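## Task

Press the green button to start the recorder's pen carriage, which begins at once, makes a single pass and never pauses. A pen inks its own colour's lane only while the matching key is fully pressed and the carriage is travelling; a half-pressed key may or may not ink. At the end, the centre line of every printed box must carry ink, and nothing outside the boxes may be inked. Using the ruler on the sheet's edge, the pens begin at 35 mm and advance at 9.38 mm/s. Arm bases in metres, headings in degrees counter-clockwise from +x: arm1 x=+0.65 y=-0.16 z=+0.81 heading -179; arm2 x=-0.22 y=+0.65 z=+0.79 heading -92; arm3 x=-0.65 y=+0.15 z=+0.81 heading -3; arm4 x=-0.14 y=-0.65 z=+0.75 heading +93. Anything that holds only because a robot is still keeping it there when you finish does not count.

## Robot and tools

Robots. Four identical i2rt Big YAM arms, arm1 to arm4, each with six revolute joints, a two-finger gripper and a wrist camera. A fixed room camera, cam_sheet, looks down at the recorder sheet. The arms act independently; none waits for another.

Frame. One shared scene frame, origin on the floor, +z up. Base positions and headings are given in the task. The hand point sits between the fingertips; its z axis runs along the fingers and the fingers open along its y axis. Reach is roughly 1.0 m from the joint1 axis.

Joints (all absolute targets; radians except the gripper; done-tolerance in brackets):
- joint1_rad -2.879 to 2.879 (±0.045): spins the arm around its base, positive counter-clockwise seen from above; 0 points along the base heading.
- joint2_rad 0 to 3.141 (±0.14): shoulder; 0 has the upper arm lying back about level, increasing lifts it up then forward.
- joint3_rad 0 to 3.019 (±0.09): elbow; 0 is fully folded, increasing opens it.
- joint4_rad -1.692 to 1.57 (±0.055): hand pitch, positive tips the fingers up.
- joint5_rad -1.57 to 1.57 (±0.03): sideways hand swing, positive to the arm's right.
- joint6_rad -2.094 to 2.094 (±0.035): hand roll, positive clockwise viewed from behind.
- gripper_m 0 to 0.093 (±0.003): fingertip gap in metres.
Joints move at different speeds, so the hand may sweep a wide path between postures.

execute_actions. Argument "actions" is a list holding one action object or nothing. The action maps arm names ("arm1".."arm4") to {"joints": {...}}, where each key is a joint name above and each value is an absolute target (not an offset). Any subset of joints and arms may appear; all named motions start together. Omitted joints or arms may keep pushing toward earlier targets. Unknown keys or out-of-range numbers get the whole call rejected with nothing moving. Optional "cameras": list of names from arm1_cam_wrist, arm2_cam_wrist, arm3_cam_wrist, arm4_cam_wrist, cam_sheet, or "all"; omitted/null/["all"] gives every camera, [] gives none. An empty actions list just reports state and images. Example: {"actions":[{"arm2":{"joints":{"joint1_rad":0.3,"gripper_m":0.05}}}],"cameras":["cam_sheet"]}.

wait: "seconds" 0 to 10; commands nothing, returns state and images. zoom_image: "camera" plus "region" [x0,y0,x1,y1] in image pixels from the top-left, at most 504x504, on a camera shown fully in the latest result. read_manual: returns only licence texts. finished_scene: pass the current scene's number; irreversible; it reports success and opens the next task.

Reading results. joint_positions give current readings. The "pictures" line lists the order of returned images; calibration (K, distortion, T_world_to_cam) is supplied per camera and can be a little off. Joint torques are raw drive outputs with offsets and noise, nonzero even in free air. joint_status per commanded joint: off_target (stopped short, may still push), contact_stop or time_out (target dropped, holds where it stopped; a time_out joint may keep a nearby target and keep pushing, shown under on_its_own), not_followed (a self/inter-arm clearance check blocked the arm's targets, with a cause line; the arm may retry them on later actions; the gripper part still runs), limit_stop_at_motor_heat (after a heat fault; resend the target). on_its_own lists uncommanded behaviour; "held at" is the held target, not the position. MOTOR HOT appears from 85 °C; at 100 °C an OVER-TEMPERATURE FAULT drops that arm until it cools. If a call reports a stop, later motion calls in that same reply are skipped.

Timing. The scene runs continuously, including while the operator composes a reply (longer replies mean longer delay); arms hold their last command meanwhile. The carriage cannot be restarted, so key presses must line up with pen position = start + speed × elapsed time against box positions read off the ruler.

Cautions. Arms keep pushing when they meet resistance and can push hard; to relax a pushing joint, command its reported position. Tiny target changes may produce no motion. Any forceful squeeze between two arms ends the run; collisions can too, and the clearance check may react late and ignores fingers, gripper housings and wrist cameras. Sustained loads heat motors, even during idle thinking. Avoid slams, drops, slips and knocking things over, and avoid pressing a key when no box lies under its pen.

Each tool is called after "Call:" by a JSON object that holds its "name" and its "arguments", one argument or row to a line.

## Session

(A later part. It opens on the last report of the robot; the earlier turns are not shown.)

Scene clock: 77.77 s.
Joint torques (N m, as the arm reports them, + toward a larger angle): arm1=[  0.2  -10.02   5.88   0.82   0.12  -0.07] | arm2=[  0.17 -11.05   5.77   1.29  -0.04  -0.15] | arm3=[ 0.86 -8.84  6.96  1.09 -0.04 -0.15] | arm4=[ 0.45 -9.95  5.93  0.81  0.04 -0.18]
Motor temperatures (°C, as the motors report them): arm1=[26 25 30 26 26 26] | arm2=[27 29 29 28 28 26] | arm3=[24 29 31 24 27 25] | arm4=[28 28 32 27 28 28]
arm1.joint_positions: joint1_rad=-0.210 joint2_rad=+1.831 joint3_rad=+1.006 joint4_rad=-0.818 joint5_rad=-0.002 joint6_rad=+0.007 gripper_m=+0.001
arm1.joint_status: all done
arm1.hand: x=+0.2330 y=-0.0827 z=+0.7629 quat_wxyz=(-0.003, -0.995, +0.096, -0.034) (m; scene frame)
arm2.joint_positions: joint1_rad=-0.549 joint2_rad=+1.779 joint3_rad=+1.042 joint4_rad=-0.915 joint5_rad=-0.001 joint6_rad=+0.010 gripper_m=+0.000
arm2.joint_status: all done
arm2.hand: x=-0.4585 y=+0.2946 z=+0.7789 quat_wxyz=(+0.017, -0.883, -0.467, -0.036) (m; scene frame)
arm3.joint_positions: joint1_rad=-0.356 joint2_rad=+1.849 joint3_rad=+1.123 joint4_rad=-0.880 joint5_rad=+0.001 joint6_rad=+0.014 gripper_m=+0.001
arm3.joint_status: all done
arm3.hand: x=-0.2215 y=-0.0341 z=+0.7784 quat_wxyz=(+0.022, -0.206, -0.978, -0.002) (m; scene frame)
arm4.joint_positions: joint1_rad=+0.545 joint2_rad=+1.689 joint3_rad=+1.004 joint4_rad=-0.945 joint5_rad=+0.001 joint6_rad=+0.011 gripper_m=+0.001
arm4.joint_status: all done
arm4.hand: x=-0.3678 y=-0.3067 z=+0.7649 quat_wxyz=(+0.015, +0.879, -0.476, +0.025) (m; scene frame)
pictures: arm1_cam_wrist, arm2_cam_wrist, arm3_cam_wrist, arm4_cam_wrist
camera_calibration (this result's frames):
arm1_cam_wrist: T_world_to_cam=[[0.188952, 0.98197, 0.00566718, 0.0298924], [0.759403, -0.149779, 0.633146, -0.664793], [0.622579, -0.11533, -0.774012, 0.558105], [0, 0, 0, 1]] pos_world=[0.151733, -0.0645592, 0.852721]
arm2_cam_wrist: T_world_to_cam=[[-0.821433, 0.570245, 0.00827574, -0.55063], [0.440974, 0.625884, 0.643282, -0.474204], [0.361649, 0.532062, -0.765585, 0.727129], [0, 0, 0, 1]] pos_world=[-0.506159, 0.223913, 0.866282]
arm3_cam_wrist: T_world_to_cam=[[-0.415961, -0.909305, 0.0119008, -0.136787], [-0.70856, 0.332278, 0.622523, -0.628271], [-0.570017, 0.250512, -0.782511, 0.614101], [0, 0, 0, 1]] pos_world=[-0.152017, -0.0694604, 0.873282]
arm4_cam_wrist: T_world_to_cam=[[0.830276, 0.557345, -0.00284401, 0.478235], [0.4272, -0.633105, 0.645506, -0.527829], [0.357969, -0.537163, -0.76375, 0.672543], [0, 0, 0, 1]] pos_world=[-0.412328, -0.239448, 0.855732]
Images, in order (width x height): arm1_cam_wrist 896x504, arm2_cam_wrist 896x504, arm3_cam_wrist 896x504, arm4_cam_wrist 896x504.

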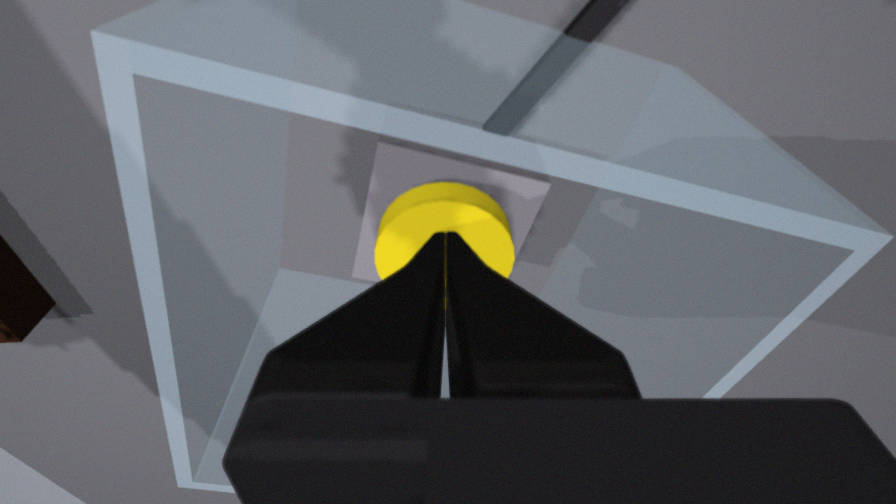

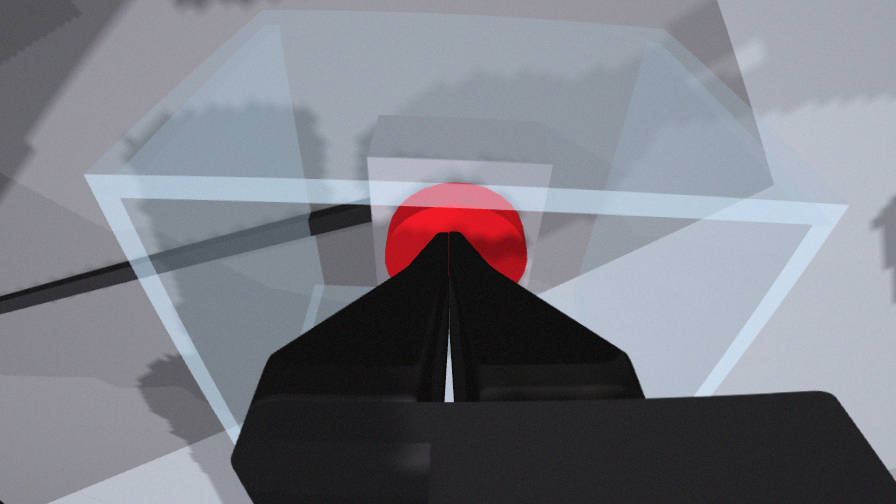

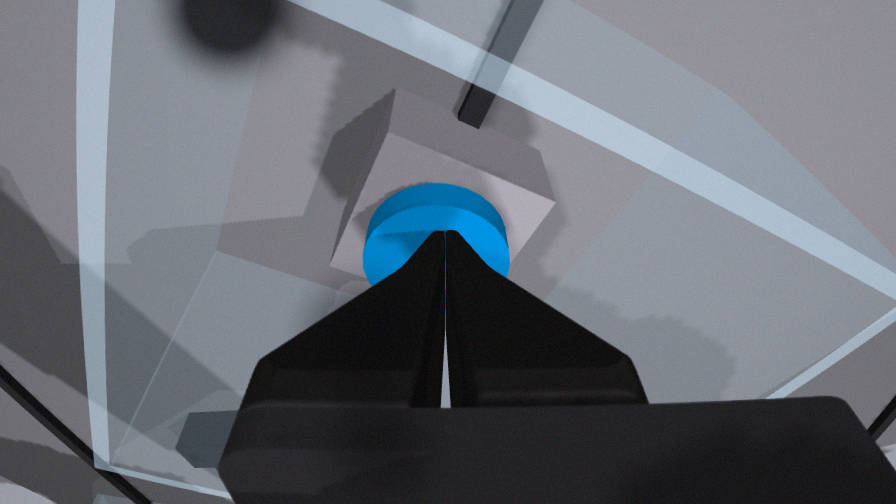

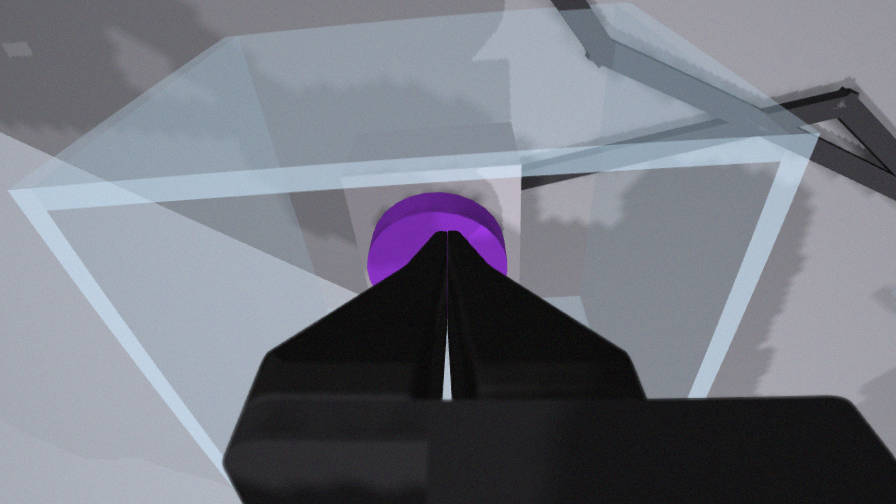

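Check whether bottomed: push further.

Call:
{"name": "execute_actions", "arguments": {
  "actions": [
    {"arm1":{"joints":{"joint2_rad":1.92}},"arm2":{"joints":{"joint2_rad":1.87}},"arm3":{"joints":{"joint2_rad":1.96}},"arm4":{"joints":{"joint2_rad":1.79}}}
  ],
  "cameras": ["arm4_cam_wrist"]
}}

Call:
{"name": "execute_actions", "arguments": {
  "actions": [
    {"arm1":{"joints":{"joint2_rad":1.76}},"arm2":{"joints":{"joint2_rad":1.71}},"arm3":{"joints":{"joint2_rad":1.80}},"arm4":{"joints":{"joint2_rad":1.63}}}
  ],
  "cameras": ["arm4_cam_wrist"]
}}

Scene clock: 82.60 s.
Joint torques (N m, as the arm reports them, + toward a larger angle): arm1=[ 0.22 -5.54  5.88  0.84  0.12 -0.07] | arm2=[ 0.18 -6.73  5.72  1.29 -0.04 -0.15] | arm3=[ 1.07 -6.22  6.95  0.73 -0.04 -0.11] | arm4=[ 0.75 -5.46  5.82  0.94  0.04 -0.18]
Motor temperatures (°C, as the motors report them): arm1=[26 25 30 26 26 26] | arm2=[27 29 29 28 28 26] | arm3=[24 29 30 24 27 25] | arm4=[28 28 32 27 28 28]
arm1.joint_positions: joint1_rad=-0.210 joint2_rad=+1.833 joint3_rad=+1.006 joint4_rad=-0.818 joint5_rad=-0.002 joint6_rad=+0.007 gripper_m=+0.001
arm1.joint_status: all done
arm1.hand: x=+0.2333 y=-0.0828 z=+0.7621 quat_wxyz=(-0.003, -0.995, +0.096, -0.035) (m; scene frame)
arm2.joint_positions: joint1_rad=-0.549 joint2_rad=+1.781 joint3_rad=+1.043 joint4_rad=-0.915 joint5_rad=-0.001 joint6_rad=+0.010 gripper_m=+0.000
arm2.joint_status: all done
arm2.hand: x=-0.4585 y=+0.2946 z=+0.7780 quat_wxyz=(+0.018, -0.883, -0.467, -0.036) (m; scene frame)
arm3.joint_positions: joint1_rad=-0.356 joint2_rad=+1.851 joint3_rad=+1.123 joint4_rad=-0.880 joint5_rad=+0.001 joint6_rad=+0.014 gripper_m=+0.001
arm3.joint_status: all done
arm3.hand: x=-0.2217 y=-0.0340 z=+0.7773 quat_wxyz=(+0.023, -0.206, -0.978, -0.002) (m; scene frame)
arm4.joint_positions: joint1_rad=+0.545 joint2_rad=+1.695 joint3_rad=+1.008 joint4_rad=-0.951 joint5_rad=+0.001 joint6_rad=+0.011 gripper_m=+0.001
arm4.joint_status: all done
arm4.hand: x=-0.3676 y=-0.3070 z=+0.7637 quat_wxyz=(+0.017, +0.879, -0.475, +0.028) (m; scene frame)
pictures: arm4_cam_wrist
camera_calibration (this result's frames):
arm4_cam_wrist: T_world_to_cam=[[0.830267, 0.557358, -0.00285066, 0.478244], [0.424332, -0.628772, 0.651604, -0.531751], [0.361384, -0.542215, -0.758554, 0.667097], [0, 0, 0, 1]] pos_world=[-0.41251, -0.239193, 0.853884]
Images, in order (width x height): arm4_cam_wrist 896x504.

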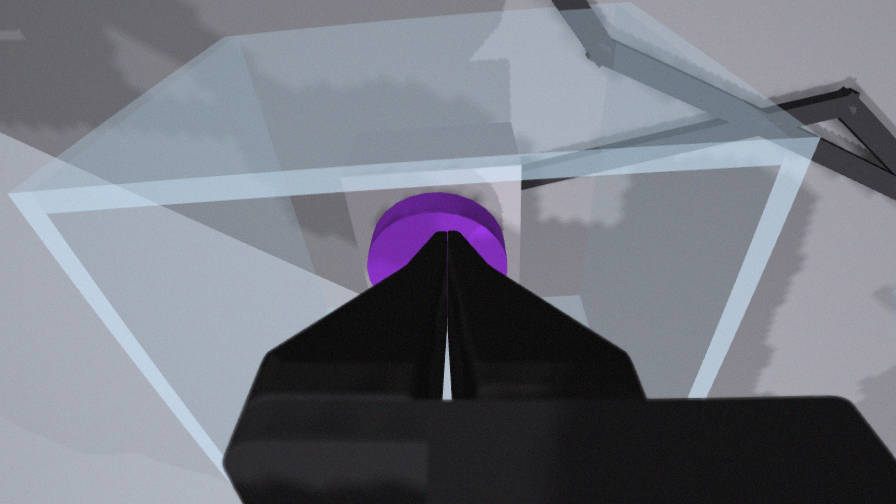

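Scene clock: 83.50 s.
Joint torques (N m, as the arm reports them, + toward a larger angle): arm1=[  0.24 -12.56   6.45   0.87   0.12  -0.07] | arm2=[  0.18 -14.95   6.09   1.42  -0.04  -0.15] | arm3=[  0.66 -13.58   7.21   1.02  -0.07  -0.09] | arm4=[  0.32 -12.3    6.45   0.87   0.04  -0.18]
Motor temperatures (°C, as the motors report them): arm1=[26 25 30 26 26 26] | arm2=[27 29 29 28 28 26] | arm3=[24 29 30 24 27 25] | arm4=[28 28 32 27 28 28]
arm1.joint_positions: joint1_rad=-0.210 joint2_rad=+1.770 joint3_rad=+1.005 joint4_rad=-0.818 joint5_rad=-0.002 joint6_rad=+0.007 gripper_m=+0.001
arm1.joint_status: all done
arm1.hand: x=+0.2238 y=-0.0811 z=+0.7873 quat_wxyz=(+0.000, -0.995, +0.096, -0.005) (m; scene frame)
arm2.joint_positions: joint1_rad=-0.549 joint2_rad=+1.724 joint3_rad=+1.043 joint4_rad=-0.915 joint5_rad=-0.001 joint6_rad=+0.010 gripper_m=+0.000
arm2.joint_status: all done
arm2.hand: x=-0.4628 y=+0.2883 z=+0.8014 quat_wxyz=(+0.004, -0.884, -0.468, -0.011) (m; scene frame)
arm3.joint_positions: joint1_rad=-0.356 joint2_rad=+1.809 joint3_rad=+1.122 joint4_rad=-0.880 joint5_rad=+0.001 joint6_rad=+0.014 gripper_m=+0.001
arm3.joint_status: all done
arm3.hand: x=-0.2164 y=-0.0362 z=+0.7958 quat_wxyz=(+0.003, -0.206, -0.979, +0.002) (m; scene frame)
arm4.joint_positions: joint1_rad=+0.545 joint2_rad=+1.632 joint3_rad=+1.007 joint4_rad=-0.947 joint5_rad=+0.001 joint6_rad=+0.011 gripper_m=+0.001
arm4.joint_status: all done
arm4.hand: x=-0.3714 y=-0.3011 z=+0.7881 quat_wxyz=(+0.002, +0.880, -0.476, -0.001) (m; scene frame)
pictures: arm4_cam_wrist
camera_calibration (this result's frames):
arm4_cam_wrist: T_world_to_cam=[[0.830339, 0.557251, -0.00280017, 0.478145], [0.446876, -0.662854, 0.600771, -0.504126], [0.332925, -0.500095, -0.799416, 0.724586], [0, 0, 0, 1]] pos_world=[-0.412973, -0.238247, 0.883449]
Images, in order (width x height): arm4_cam_wrist 896x504.

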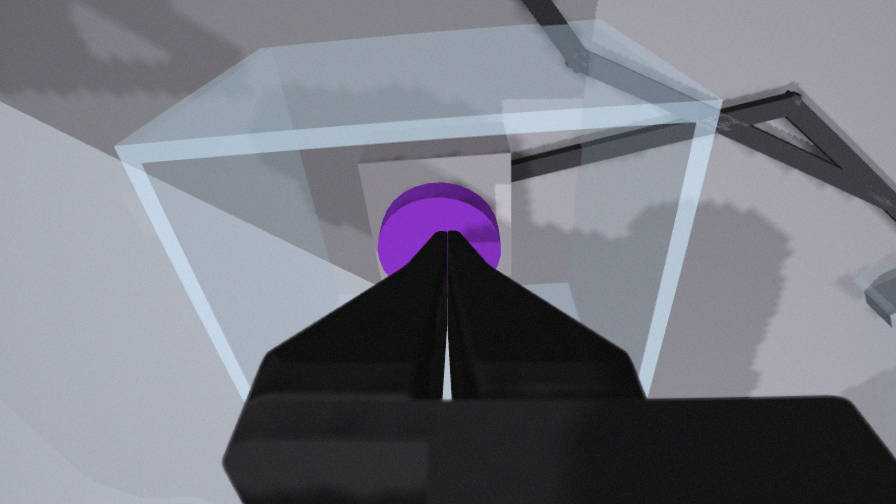

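Call:
{"name": "execute_actions", "arguments": {
  "actions": [
    {"arm3":{"joints":{"joint2_rad":1.55}}}
  ],
  "cameras": []
}}

Call:
{"name": "execute_actions", "arguments": {
  "actions": [
    {"arm3":{"joints":{"joint2_rad":1.15,"joint3_rad":0.72,"joint4_rad":-1.15}}}
  ],
  "cameras": []
}}

Call:
{"name": "execute_actions", "arguments": {
  "actions": [
    {"arm3":{"joints":{"joint1_rad":-1.27}}}
  ],
  "cameras": []
}}

Call:
{"name": "execute_actions", "arguments": {
  "actions": [
    {"arm3":{"joints":{"joint2_rad":1.386,"joint3_rad":0.812,"joint4_rad":-1.0}}}
  ],
  "cameras": ["arm3_cam_wrist","cam_sheet"]
}}

Scene clock: 92.97 s.
Joint torques (N m, as the arm reports them, + toward a larger angle): arm1=[  0.25 -12.79   6.41   0.93   0.11  -0.07] | arm2=[  0.17 -15.     6.09   1.42  -0.04  -0.14] | arm3=[ 1.37 -9.41 10.2   1.43 -0.02 -0.13] | arm4=[  0.58 -12.25   6.28   0.93   0.03  -0.2 ]
Motor temperatures (°C, as the motors report them): arm1=[26 26 30 26 26 26] | arm2=[27 29 29 28 28 26] | arm3=[24 30 30 24 27 25] | arm4=[28 29 32 27 28 28]
arm1.joint_positions: joint1_rad=-0.210 joint2_rad=+1.770 joint3_rad=+1.005 joint4_rad=-0.818 joint5_rad=-0.002 joint6_rad=+0.007 gripper_m=+0.001
arm1.joint_status: not commanded
arm1.hand: x=+0.2238 y=-0.0811 z=+0.7873 quat_wxyz=(+0.000, -0.995, +0.096, -0.005) (m; scene frame)
arm2.joint_positions: joint1_rad=-0.549 joint2_rad=+1.724 joint3_rad=+1.043 joint4_rad=-0.915 joint5_rad=-0.001 joint6_rad=+0.010 gripper_m=+0.000
arm2.joint_status: not commanded
arm2.hand: x=-0.4628 y=+0.2883 z=+0.8014 quat_wxyz=(+0.004, -0.884, -0.468, -0.011) (m; scene frame)
arm3.joint_positions: joint1_rad=-0.356 joint2_rad=+1.526 joint3_rad=+1.112 joint4_rad=-0.880 joint5_rad=+0.001 joint6_rad=+0.014 gripper_m=+0.001
arm3.joint_status: all done
arm3.hand: x=-0.2001 y=-0.0424 z=+0.9230 quat_wxyz=(-0.130, -0.203, -0.970, +0.028) (m; scene frame)
arm4.joint_positions: joint1_rad=+0.545 joint2_rad=+1.632 joint3_rad=+1.007 joint4_rad=-0.947 joint5_rad=+0.001 joint6_rad=+0.011 gripper_m=+0.001
arm4.joint_status: not commanded
arm4.hand: x=-0.3714 y=-0.3011 z=+0.7881 quat_wxyz=(+0.002, +0.880, -0.476, -0.001) (m; scene frame)
pictures: none
No camera images: the call's "cameras" was empty. Leave "cameras" out to get every camera's image.

Scene clock: 94.07 s.
Joint torques (N m, as the arm reports them, + toward a larger angle): arm1=[  0.23 -12.78   6.41   0.95   0.12  -0.07] | arm2=[  0.16 -14.96   6.09   1.41  -0.04  -0.14] | arm3=[ 0.68 -5.11  8.9   0.31  0.   -0.09] | arm4=[  0.57 -12.19   6.28   0.89   0.04  -0.19]
Motor temperatures (°C, as the motors report them): arm1=[26 26 30 26 26 26] | arm2=[27 29 29 28 28 26] | arm3=[24 29 30 24 27 25] | arm4=[28 29 32 27 28 28]
arm1.joint_positions: joint1_rad=-0.210 joint2_rad=+1.770 joint3_rad=+1.005 joint4_rad=-0.818 joint5_rad=-0.002 joint6_rad=+0.007 gripper_m=+0.001
arm1.joint_status: not commanded
arm1.hand: x=+0.2238 y=-0.0811 z=+0.7873 quat_wxyz=(+0.000, -0.995, +0.096, -0.005) (m; scene frame)
arm2.joint_positions: joint1_rad=-0.549 joint2_rad=+1.724 joint3_rad=+1.043 joint4_rad=-0.915 joint5_rad=-0.001 joint6_rad=+0.010 gripper_m=+0.000
arm2.joint_status: not commanded
arm2.hand: x=-0.4628 y=+0.2883 z=+0.8014 quat_wxyz=(+0.004, -0.884, -0.468, -0.011) (m; scene frame)
arm3.joint_positions: joint1_rad=-0.356 joint2_rad=+1.150 joint3_rad=+0.727 joint4_rad=-1.141 joint5_rad=+0.001 joint6_rad=+0.014 gripper_m=+0.001
arm3.joint_status: all done
arm3.hand: x=-0.3944 y=+0.0397 z=+0.9046 quat_wxyz=(+0.002, -0.206, -0.979, +0.002) (m; scene frame)
arm4.joint_positions: joint1_rad=+0.545 joint2_rad=+1.632 joint3_rad=+1.007 joint4_rad=-0.947 joint5_rad=+0.001 joint6_rad=+0.011 gripper_m=+0.001
arm4.joint_status: not commanded
arm4.hand: x=-0.3714 y=-0.3011 z=+0.7881 quat_wxyz=(+0.002, +0.880, -0.476, -0.001) (m; scene frame)
pictures: none
No camera images: the call's "cameras" was empty. Leave "cameras" out to get every camera's image.

Scene clock: 95.50 s.
Joint torques (N m, as the arm reports them, + toward a larger angle): arm1=[  0.25 -12.79   6.39   0.95   0.11  -0.07] | arm2=[  0.19 -14.97   6.09   1.41  -0.04  -0.14] | arm3=[ 0.16 -4.83  8.91  0.1   0.03 -0.1 ] | arm4=[  0.41 -12.25   6.23   0.95   0.02  -0.18]
Motor temperatures (°C, as the motors report them): arm1=[26 26 30 26 26 26] | arm2=[27 29 29 28 28 26] | arm3=[24 29 31 24 27 25] | arm4=[28 29 32 27 28 28]
arm1.joint_positions: joint1_rad=-0.210 joint2_rad=+1.770 joint3_rad=+1.005 joint4_rad=-0.818 joint5_rad=-0.002 joint6_rad=+0.007 gripper_m=+0.001
arm1.joint_status: not commanded
arm1.hand: x=+0.2238 y=-0.0811 z=+0.7873 quat_wxyz=(+0.000, -0.995, +0.096, -0.005) (m; scene frame)
arm2.joint_positions: joint1_rad=-0.549 joint2_rad=+1.724 joint3_rad=+1.043 joint4_rad=-0.915 joint5_rad=-0.001 joint6_rad=+0.010 gripper_m=+0.000
arm2.joint_status: not commanded
arm2.hand: x=-0.4628 y=+0.2883 z=+0.8014 quat_wxyz=(+0.004, -0.884, -0.468, -0.011) (m; scene frame)
arm3.joint_positions: joint1_rad=-1.268 joint2_rad=+1.150 joint3_rad=+0.727 joint4_rad=-1.141 joint5_rad=+0.000 joint6_rad=+0.013 gripper_m=+0.001
arm3.joint_status: all done
arm3.hand: x=-0.5801 y=-0.1208 z=+0.9066 quat_wxyz=(+0.002, -0.615, -0.788, +0.005) (m; scene frame)
arm4.joint_positions: joint1_rad=+0.545 joint2_rad=+1.632 joint3_rad=+1.007 joint4_rad=-0.947 joint5_rad=+0.001 joint6_rad=+0.011 gripper_m=+0.001
arm4.joint_status: not commanded
arm4.hand: x=-0.3714 y=-0.3011 z=+0.7881 quat_wxyz=(+0.002, +0.880, -0.476, -0.001) (m; scene frame)
pictures: none
No camera images: the call's "cameras" was empty. Leave "cameras" out to get every camera's image.

Scene clock: 96.50 s.
Joint torques (N m, as the arm reports them, + toward a larger angle): arm1=[  0.21 -12.81   6.4    0.95   0.12  -0.07] | arm2=[  0.18 -15.03   6.08   1.41  -0.04  -0.15] | arm3=[-0.23 -7.36 11.42  0.71  0.01 -0.1 ] | arm4=[  0.35 -12.08   6.26   0.95   0.04  -0.21]
Motor temperatures (°C, as the motors report them): arm1=[26 26 30 26 26 26] | arm2=[27 29 29 28 28 26] | arm3=[24 29 31 24 27 25] | arm4=[28 29 32 27 28 28]
arm1.joint_positions: joint1_rad=-0.210 joint2_rad=+1.770 joint3_rad=+1.005 joint4_rad=-0.818 joint5_rad=-0.002 joint6_rad=+0.007 gripper_m=+0.001
arm1.joint_status: not commanded
arm1.hand: x=+0.2238 y=-0.0811 z=+0.7873 quat_wxyz=(+0.000, -0.995, +0.096, -0.005) (m; scene frame)
arm2.joint_positions: joint1_rad=-0.549 joint2_rad=+1.724 joint3_rad=+1.043 joint4_rad=-0.915 joint5_rad=-0.001 joint6_rad=+0.010 gripper_m=+0.000
arm2.joint_status: not commanded
arm2.hand: x=-0.4628 y=+0.2883 z=+0.8014 quat_wxyz=(+0.004, -0.884, -0.468, -0.011) (m; scene frame)
arm3.joint_positions: joint1_rad=-1.268 joint2_rad=+1.378 joint3_rad=+0.778 joint4_rad=-1.011 joint5_rad=+0.000 joint6_rad=+0.013 gripper_m=+0.001
arm3.joint_status: all done
arm3.hand: x=-0.5698 y=-0.1619 z=+0.8592 quat_wxyz=(+0.020, -0.615, -0.788, -0.009) (m; scene frame)
arm4.joint_positions: joint1_rad=+0.545 joint2_rad=+1.632 joint3_rad=+1.007 joint4_rad=-0.947 joint5_rad=+0.001 joint6_rad=+0.011 gripper_m=+0.001
arm4.joint_status: not commanded
arm4.hand: x=-0.3714 y=-0.3011 z=+0.7881 quat_wxyz=(+0.002, +0.880, -0.476, -0.001) (m; scene frame)
pictures: arm3_cam_wrist, cam_sheet
camera_calibration (this result's frames):
arm3_cam_wrist: T_world_to_cam=[[-0.973363, -0.228666, 0.0166062, -0.610265], [-0.169277, 0.765632, 0.620607, -0.503827], [-0.154626, 0.601265, -0.783946, 0.805508], [0, 0, 0, 1]] pos_world=[-0.554744, -0.238124, 0.954287]
Images, in order (width x height): arm3_cam_wrist 896x504, cam_sheet 896x504.

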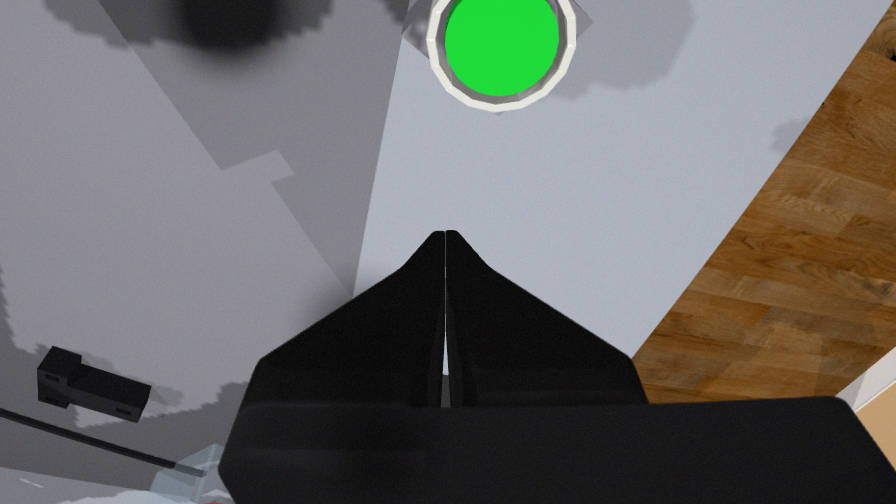

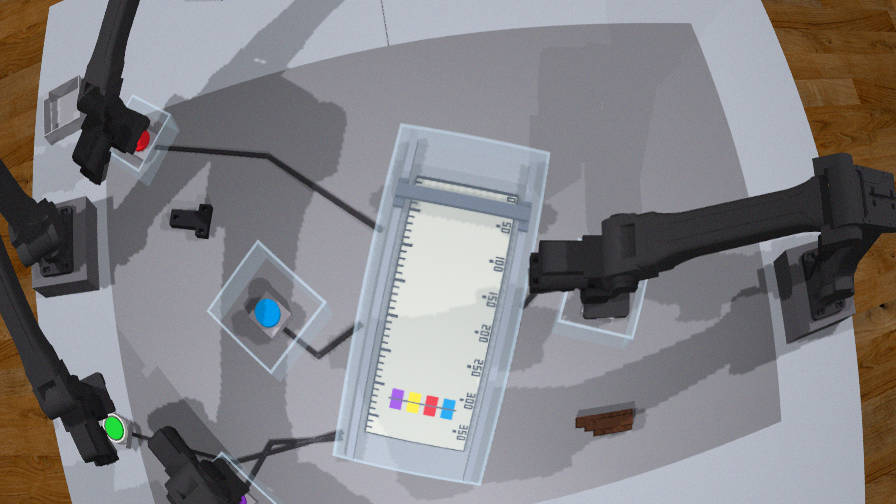

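Call:
{"name": "execute_actions", "arguments": {
  "actions": [
    {"arm3":{"joints":{"joint1_rad":-1.32,"joint2_rad":1.53,"joint3_rad":0.83,"joint4_rad":-0.84}}}
  ],
  "cameras": ["arm3_cam_wrist"]
}}

Scene clock: 100.57 s.
Joint torques (N m, as the arm reports them, + toward a larger angle): arm1=[  0.21 -12.77   6.4    0.94   0.12  -0.08] | arm2=[  0.18 -14.98   6.08   1.41  -0.04  -0.15] | arm3=[-0.11 -8.75 10.59  1.21  0.02 -0.08] | arm4=[  0.48 -12.15   6.23   0.93   0.03  -0.19]
Motor temperatures (°C, as the motors report them): arm1=[26 26 30 26 26 26] | arm2=[27 30 29 28 28 26] | arm3=[24 29 32 24 27 25] | arm4=[28 29 32 27 28 28]
arm1.joint_positions: joint1_rad=-0.210 joint2_rad=+1.770 joint3_rad=+1.005 joint4_rad=-0.818 joint5_rad=-0.002 joint6_rad=+0.007 gripper_m=+0.001
arm1.joint_status: not commanded
arm1.hand: x=+0.2238 y=-0.0811 z=+0.7873 quat_wxyz=(+0.000, -0.995, +0.096, -0.005) (m; scene frame)
arm2.joint_positions: joint1_rad=-0.549 joint2_rad=+1.724 joint3_rad=+1.043 joint4_rad=-0.915 joint5_rad=-0.001 joint6_rad=+0.010 gripper_m=+0.000
arm2.joint_status: not commanded
arm2.hand: x=-0.4628 y=+0.2883 z=+0.8014 quat_wxyz=(+0.004, -0.884, -0.468, -0.011) (m; scene frame)
arm3.joint_positions: joint1_rad=-1.319 joint2_rad=+1.521 joint3_rad=+0.795 joint4_rad=-0.853 joint5_rad=+0.000 joint6_rad=+0.013 gripper_m=+0.001
arm3.joint_status: all done
arm3.hand: x=-0.5792 y=-0.1983 z=+0.8184 quat_wxyz=(+0.007, -0.635, -0.773, +0.001) (m; scene frame)
arm4.joint_positions: joint1_rad=+0.545 joint2_rad=+1.632 joint3_rad=+1.007 joint4_rad=-0.947 joint5_rad=+0.001 joint6_rad=+0.011 gripper_m=+0.001
arm4.joint_status: not commanded
arm4.hand: x=-0.3714 y=-0.3011 z=+0.7881 quat_wxyz=(+0.002, +0.880, -0.476, -0.001) (m; scene frame)
pictures: arm3_cam_wrist
camera_calibration (this result's frames):
arm3_cam_wrist: T_world_to_cam=[[-0.983756, -0.178814, 0.0157763, -0.622516], [-0.134568, 0.792783, 0.594463, -0.405353], [-0.118805, 0.582684, -0.803968, 0.827385], [0, 0, 0, 1]] pos_world=[-0.568654, -0.272062, 0.91598]
Images, in order (width x height): arm3_cam_wrist 896x504.

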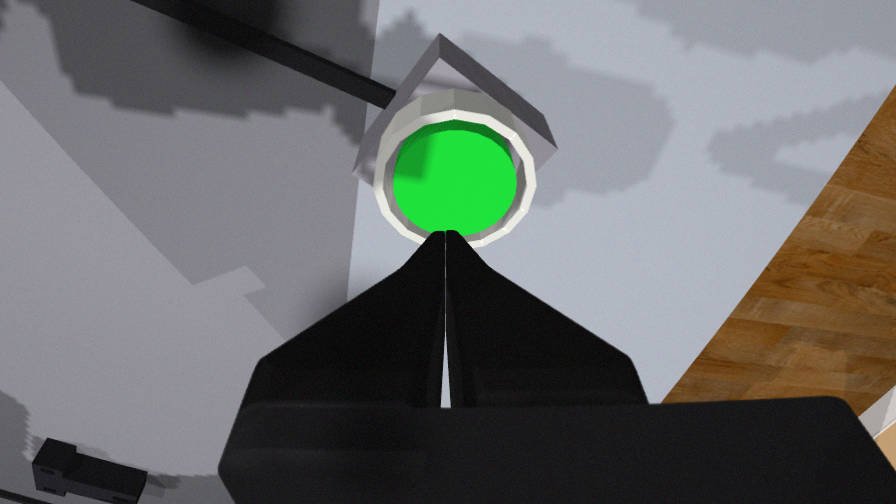

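Call:
{"name": "execute_actions", "arguments": {
  "actions": [
    {"arm3":{"joints":{"joint2_rad":1.575,"joint4_rad":-0.77}}}
  ],
  "cameras": ["arm3_cam_wrist"]
}}

Scene clock: 103.27 s.
Joint torques (N m, as the arm reports them, + toward a larger angle): arm1=[  0.25 -12.8    6.39   0.94   0.11  -0.07] | arm2=[  0.17 -15.01   6.09   1.42  -0.04  -0.14] | arm3=[ 0.22 -7.71 10.52  0.99  0.02 -0.08] | arm4=[  0.54 -11.83   6.23   0.91   0.03  -0.19]
Motor temperatures (°C, as the motors report them): arm1=[26 26 30 26 26 26] | arm2=[27 30 29 28 28 26] | arm3=[24 29 32 24 27 25] | arm4=[28 29 32 27 28 28]
arm1.joint_positions: joint1_rad=-0.210 joint2_rad=+1.770 joint3_rad=+1.005 joint4_rad=-0.818 joint5_rad=-0.002 joint6_rad=+0.007 gripper_m=+0.001
arm1.joint_status: not commanded
arm1.hand: x=+0.2238 y=-0.0811 z=+0.7873 quat_wxyz=(+0.000, -0.995, +0.096, -0.005) (m; scene frame)
arm2.joint_positions: joint1_rad=-0.549 joint2_rad=+1.724 joint3_rad=+1.043 joint4_rad=-0.915 joint5_rad=-0.001 joint6_rad=+0.010 gripper_m=+0.000
arm2.joint_status: not commanded
arm2.hand: x=-0.4628 y=+0.2883 z=+0.8014 quat_wxyz=(+0.004, -0.884, -0.468, -0.011) (m; scene frame)
arm3.joint_positions: joint1_rad=-1.319 joint2_rad=+1.554 joint3_rad=+0.795 joint4_rad=-0.783 joint5_rad=+0.000 joint6_rad=+0.013 gripper_m=+0.001
arm3.joint_status: all done
arm3.hand: x=-0.5766 y=-0.2110 z=+0.8072 quat_wxyz=(-0.007, -0.635, -0.773, +0.013) (m; scene frame)
arm4.joint_positions: joint1_rad=+0.545 joint2_rad=+1.632 joint3_rad=+1.007 joint4_rad=-0.947 joint5_rad=+0.001 joint6_rad=+0.011 gripper_m=+0.001
arm4.joint_status: not commanded
arm4.hand: x=-0.3714 y=-0.3011 z=+0.7881 quat_wxyz=(+0.002, +0.880, -0.476, -0.001) (m; scene frame)
pictures: arm3_cam_wrist
camera_calibration (this result's frames):
arm3_cam_wrist: T_world_to_cam=[[-0.983804, -0.178638, 0.0147549, -0.621255], [-0.139203, 0.81329, 0.564962, -0.362749], [-0.112924, 0.553758, -0.824985, 0.840334], [0, 0, 0, 1]] pos_world=[-0.566795, -0.281301, 0.907369]
Images, in order (width x height): arm3_cam_wrist 896x504.

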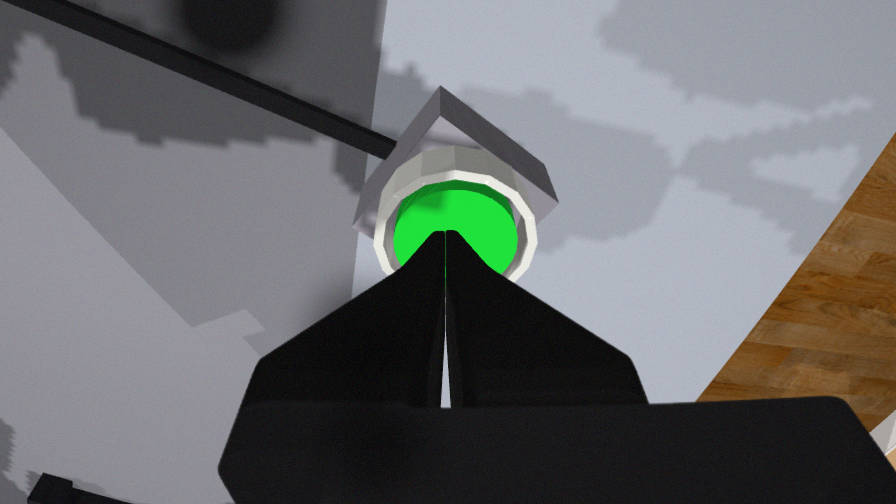

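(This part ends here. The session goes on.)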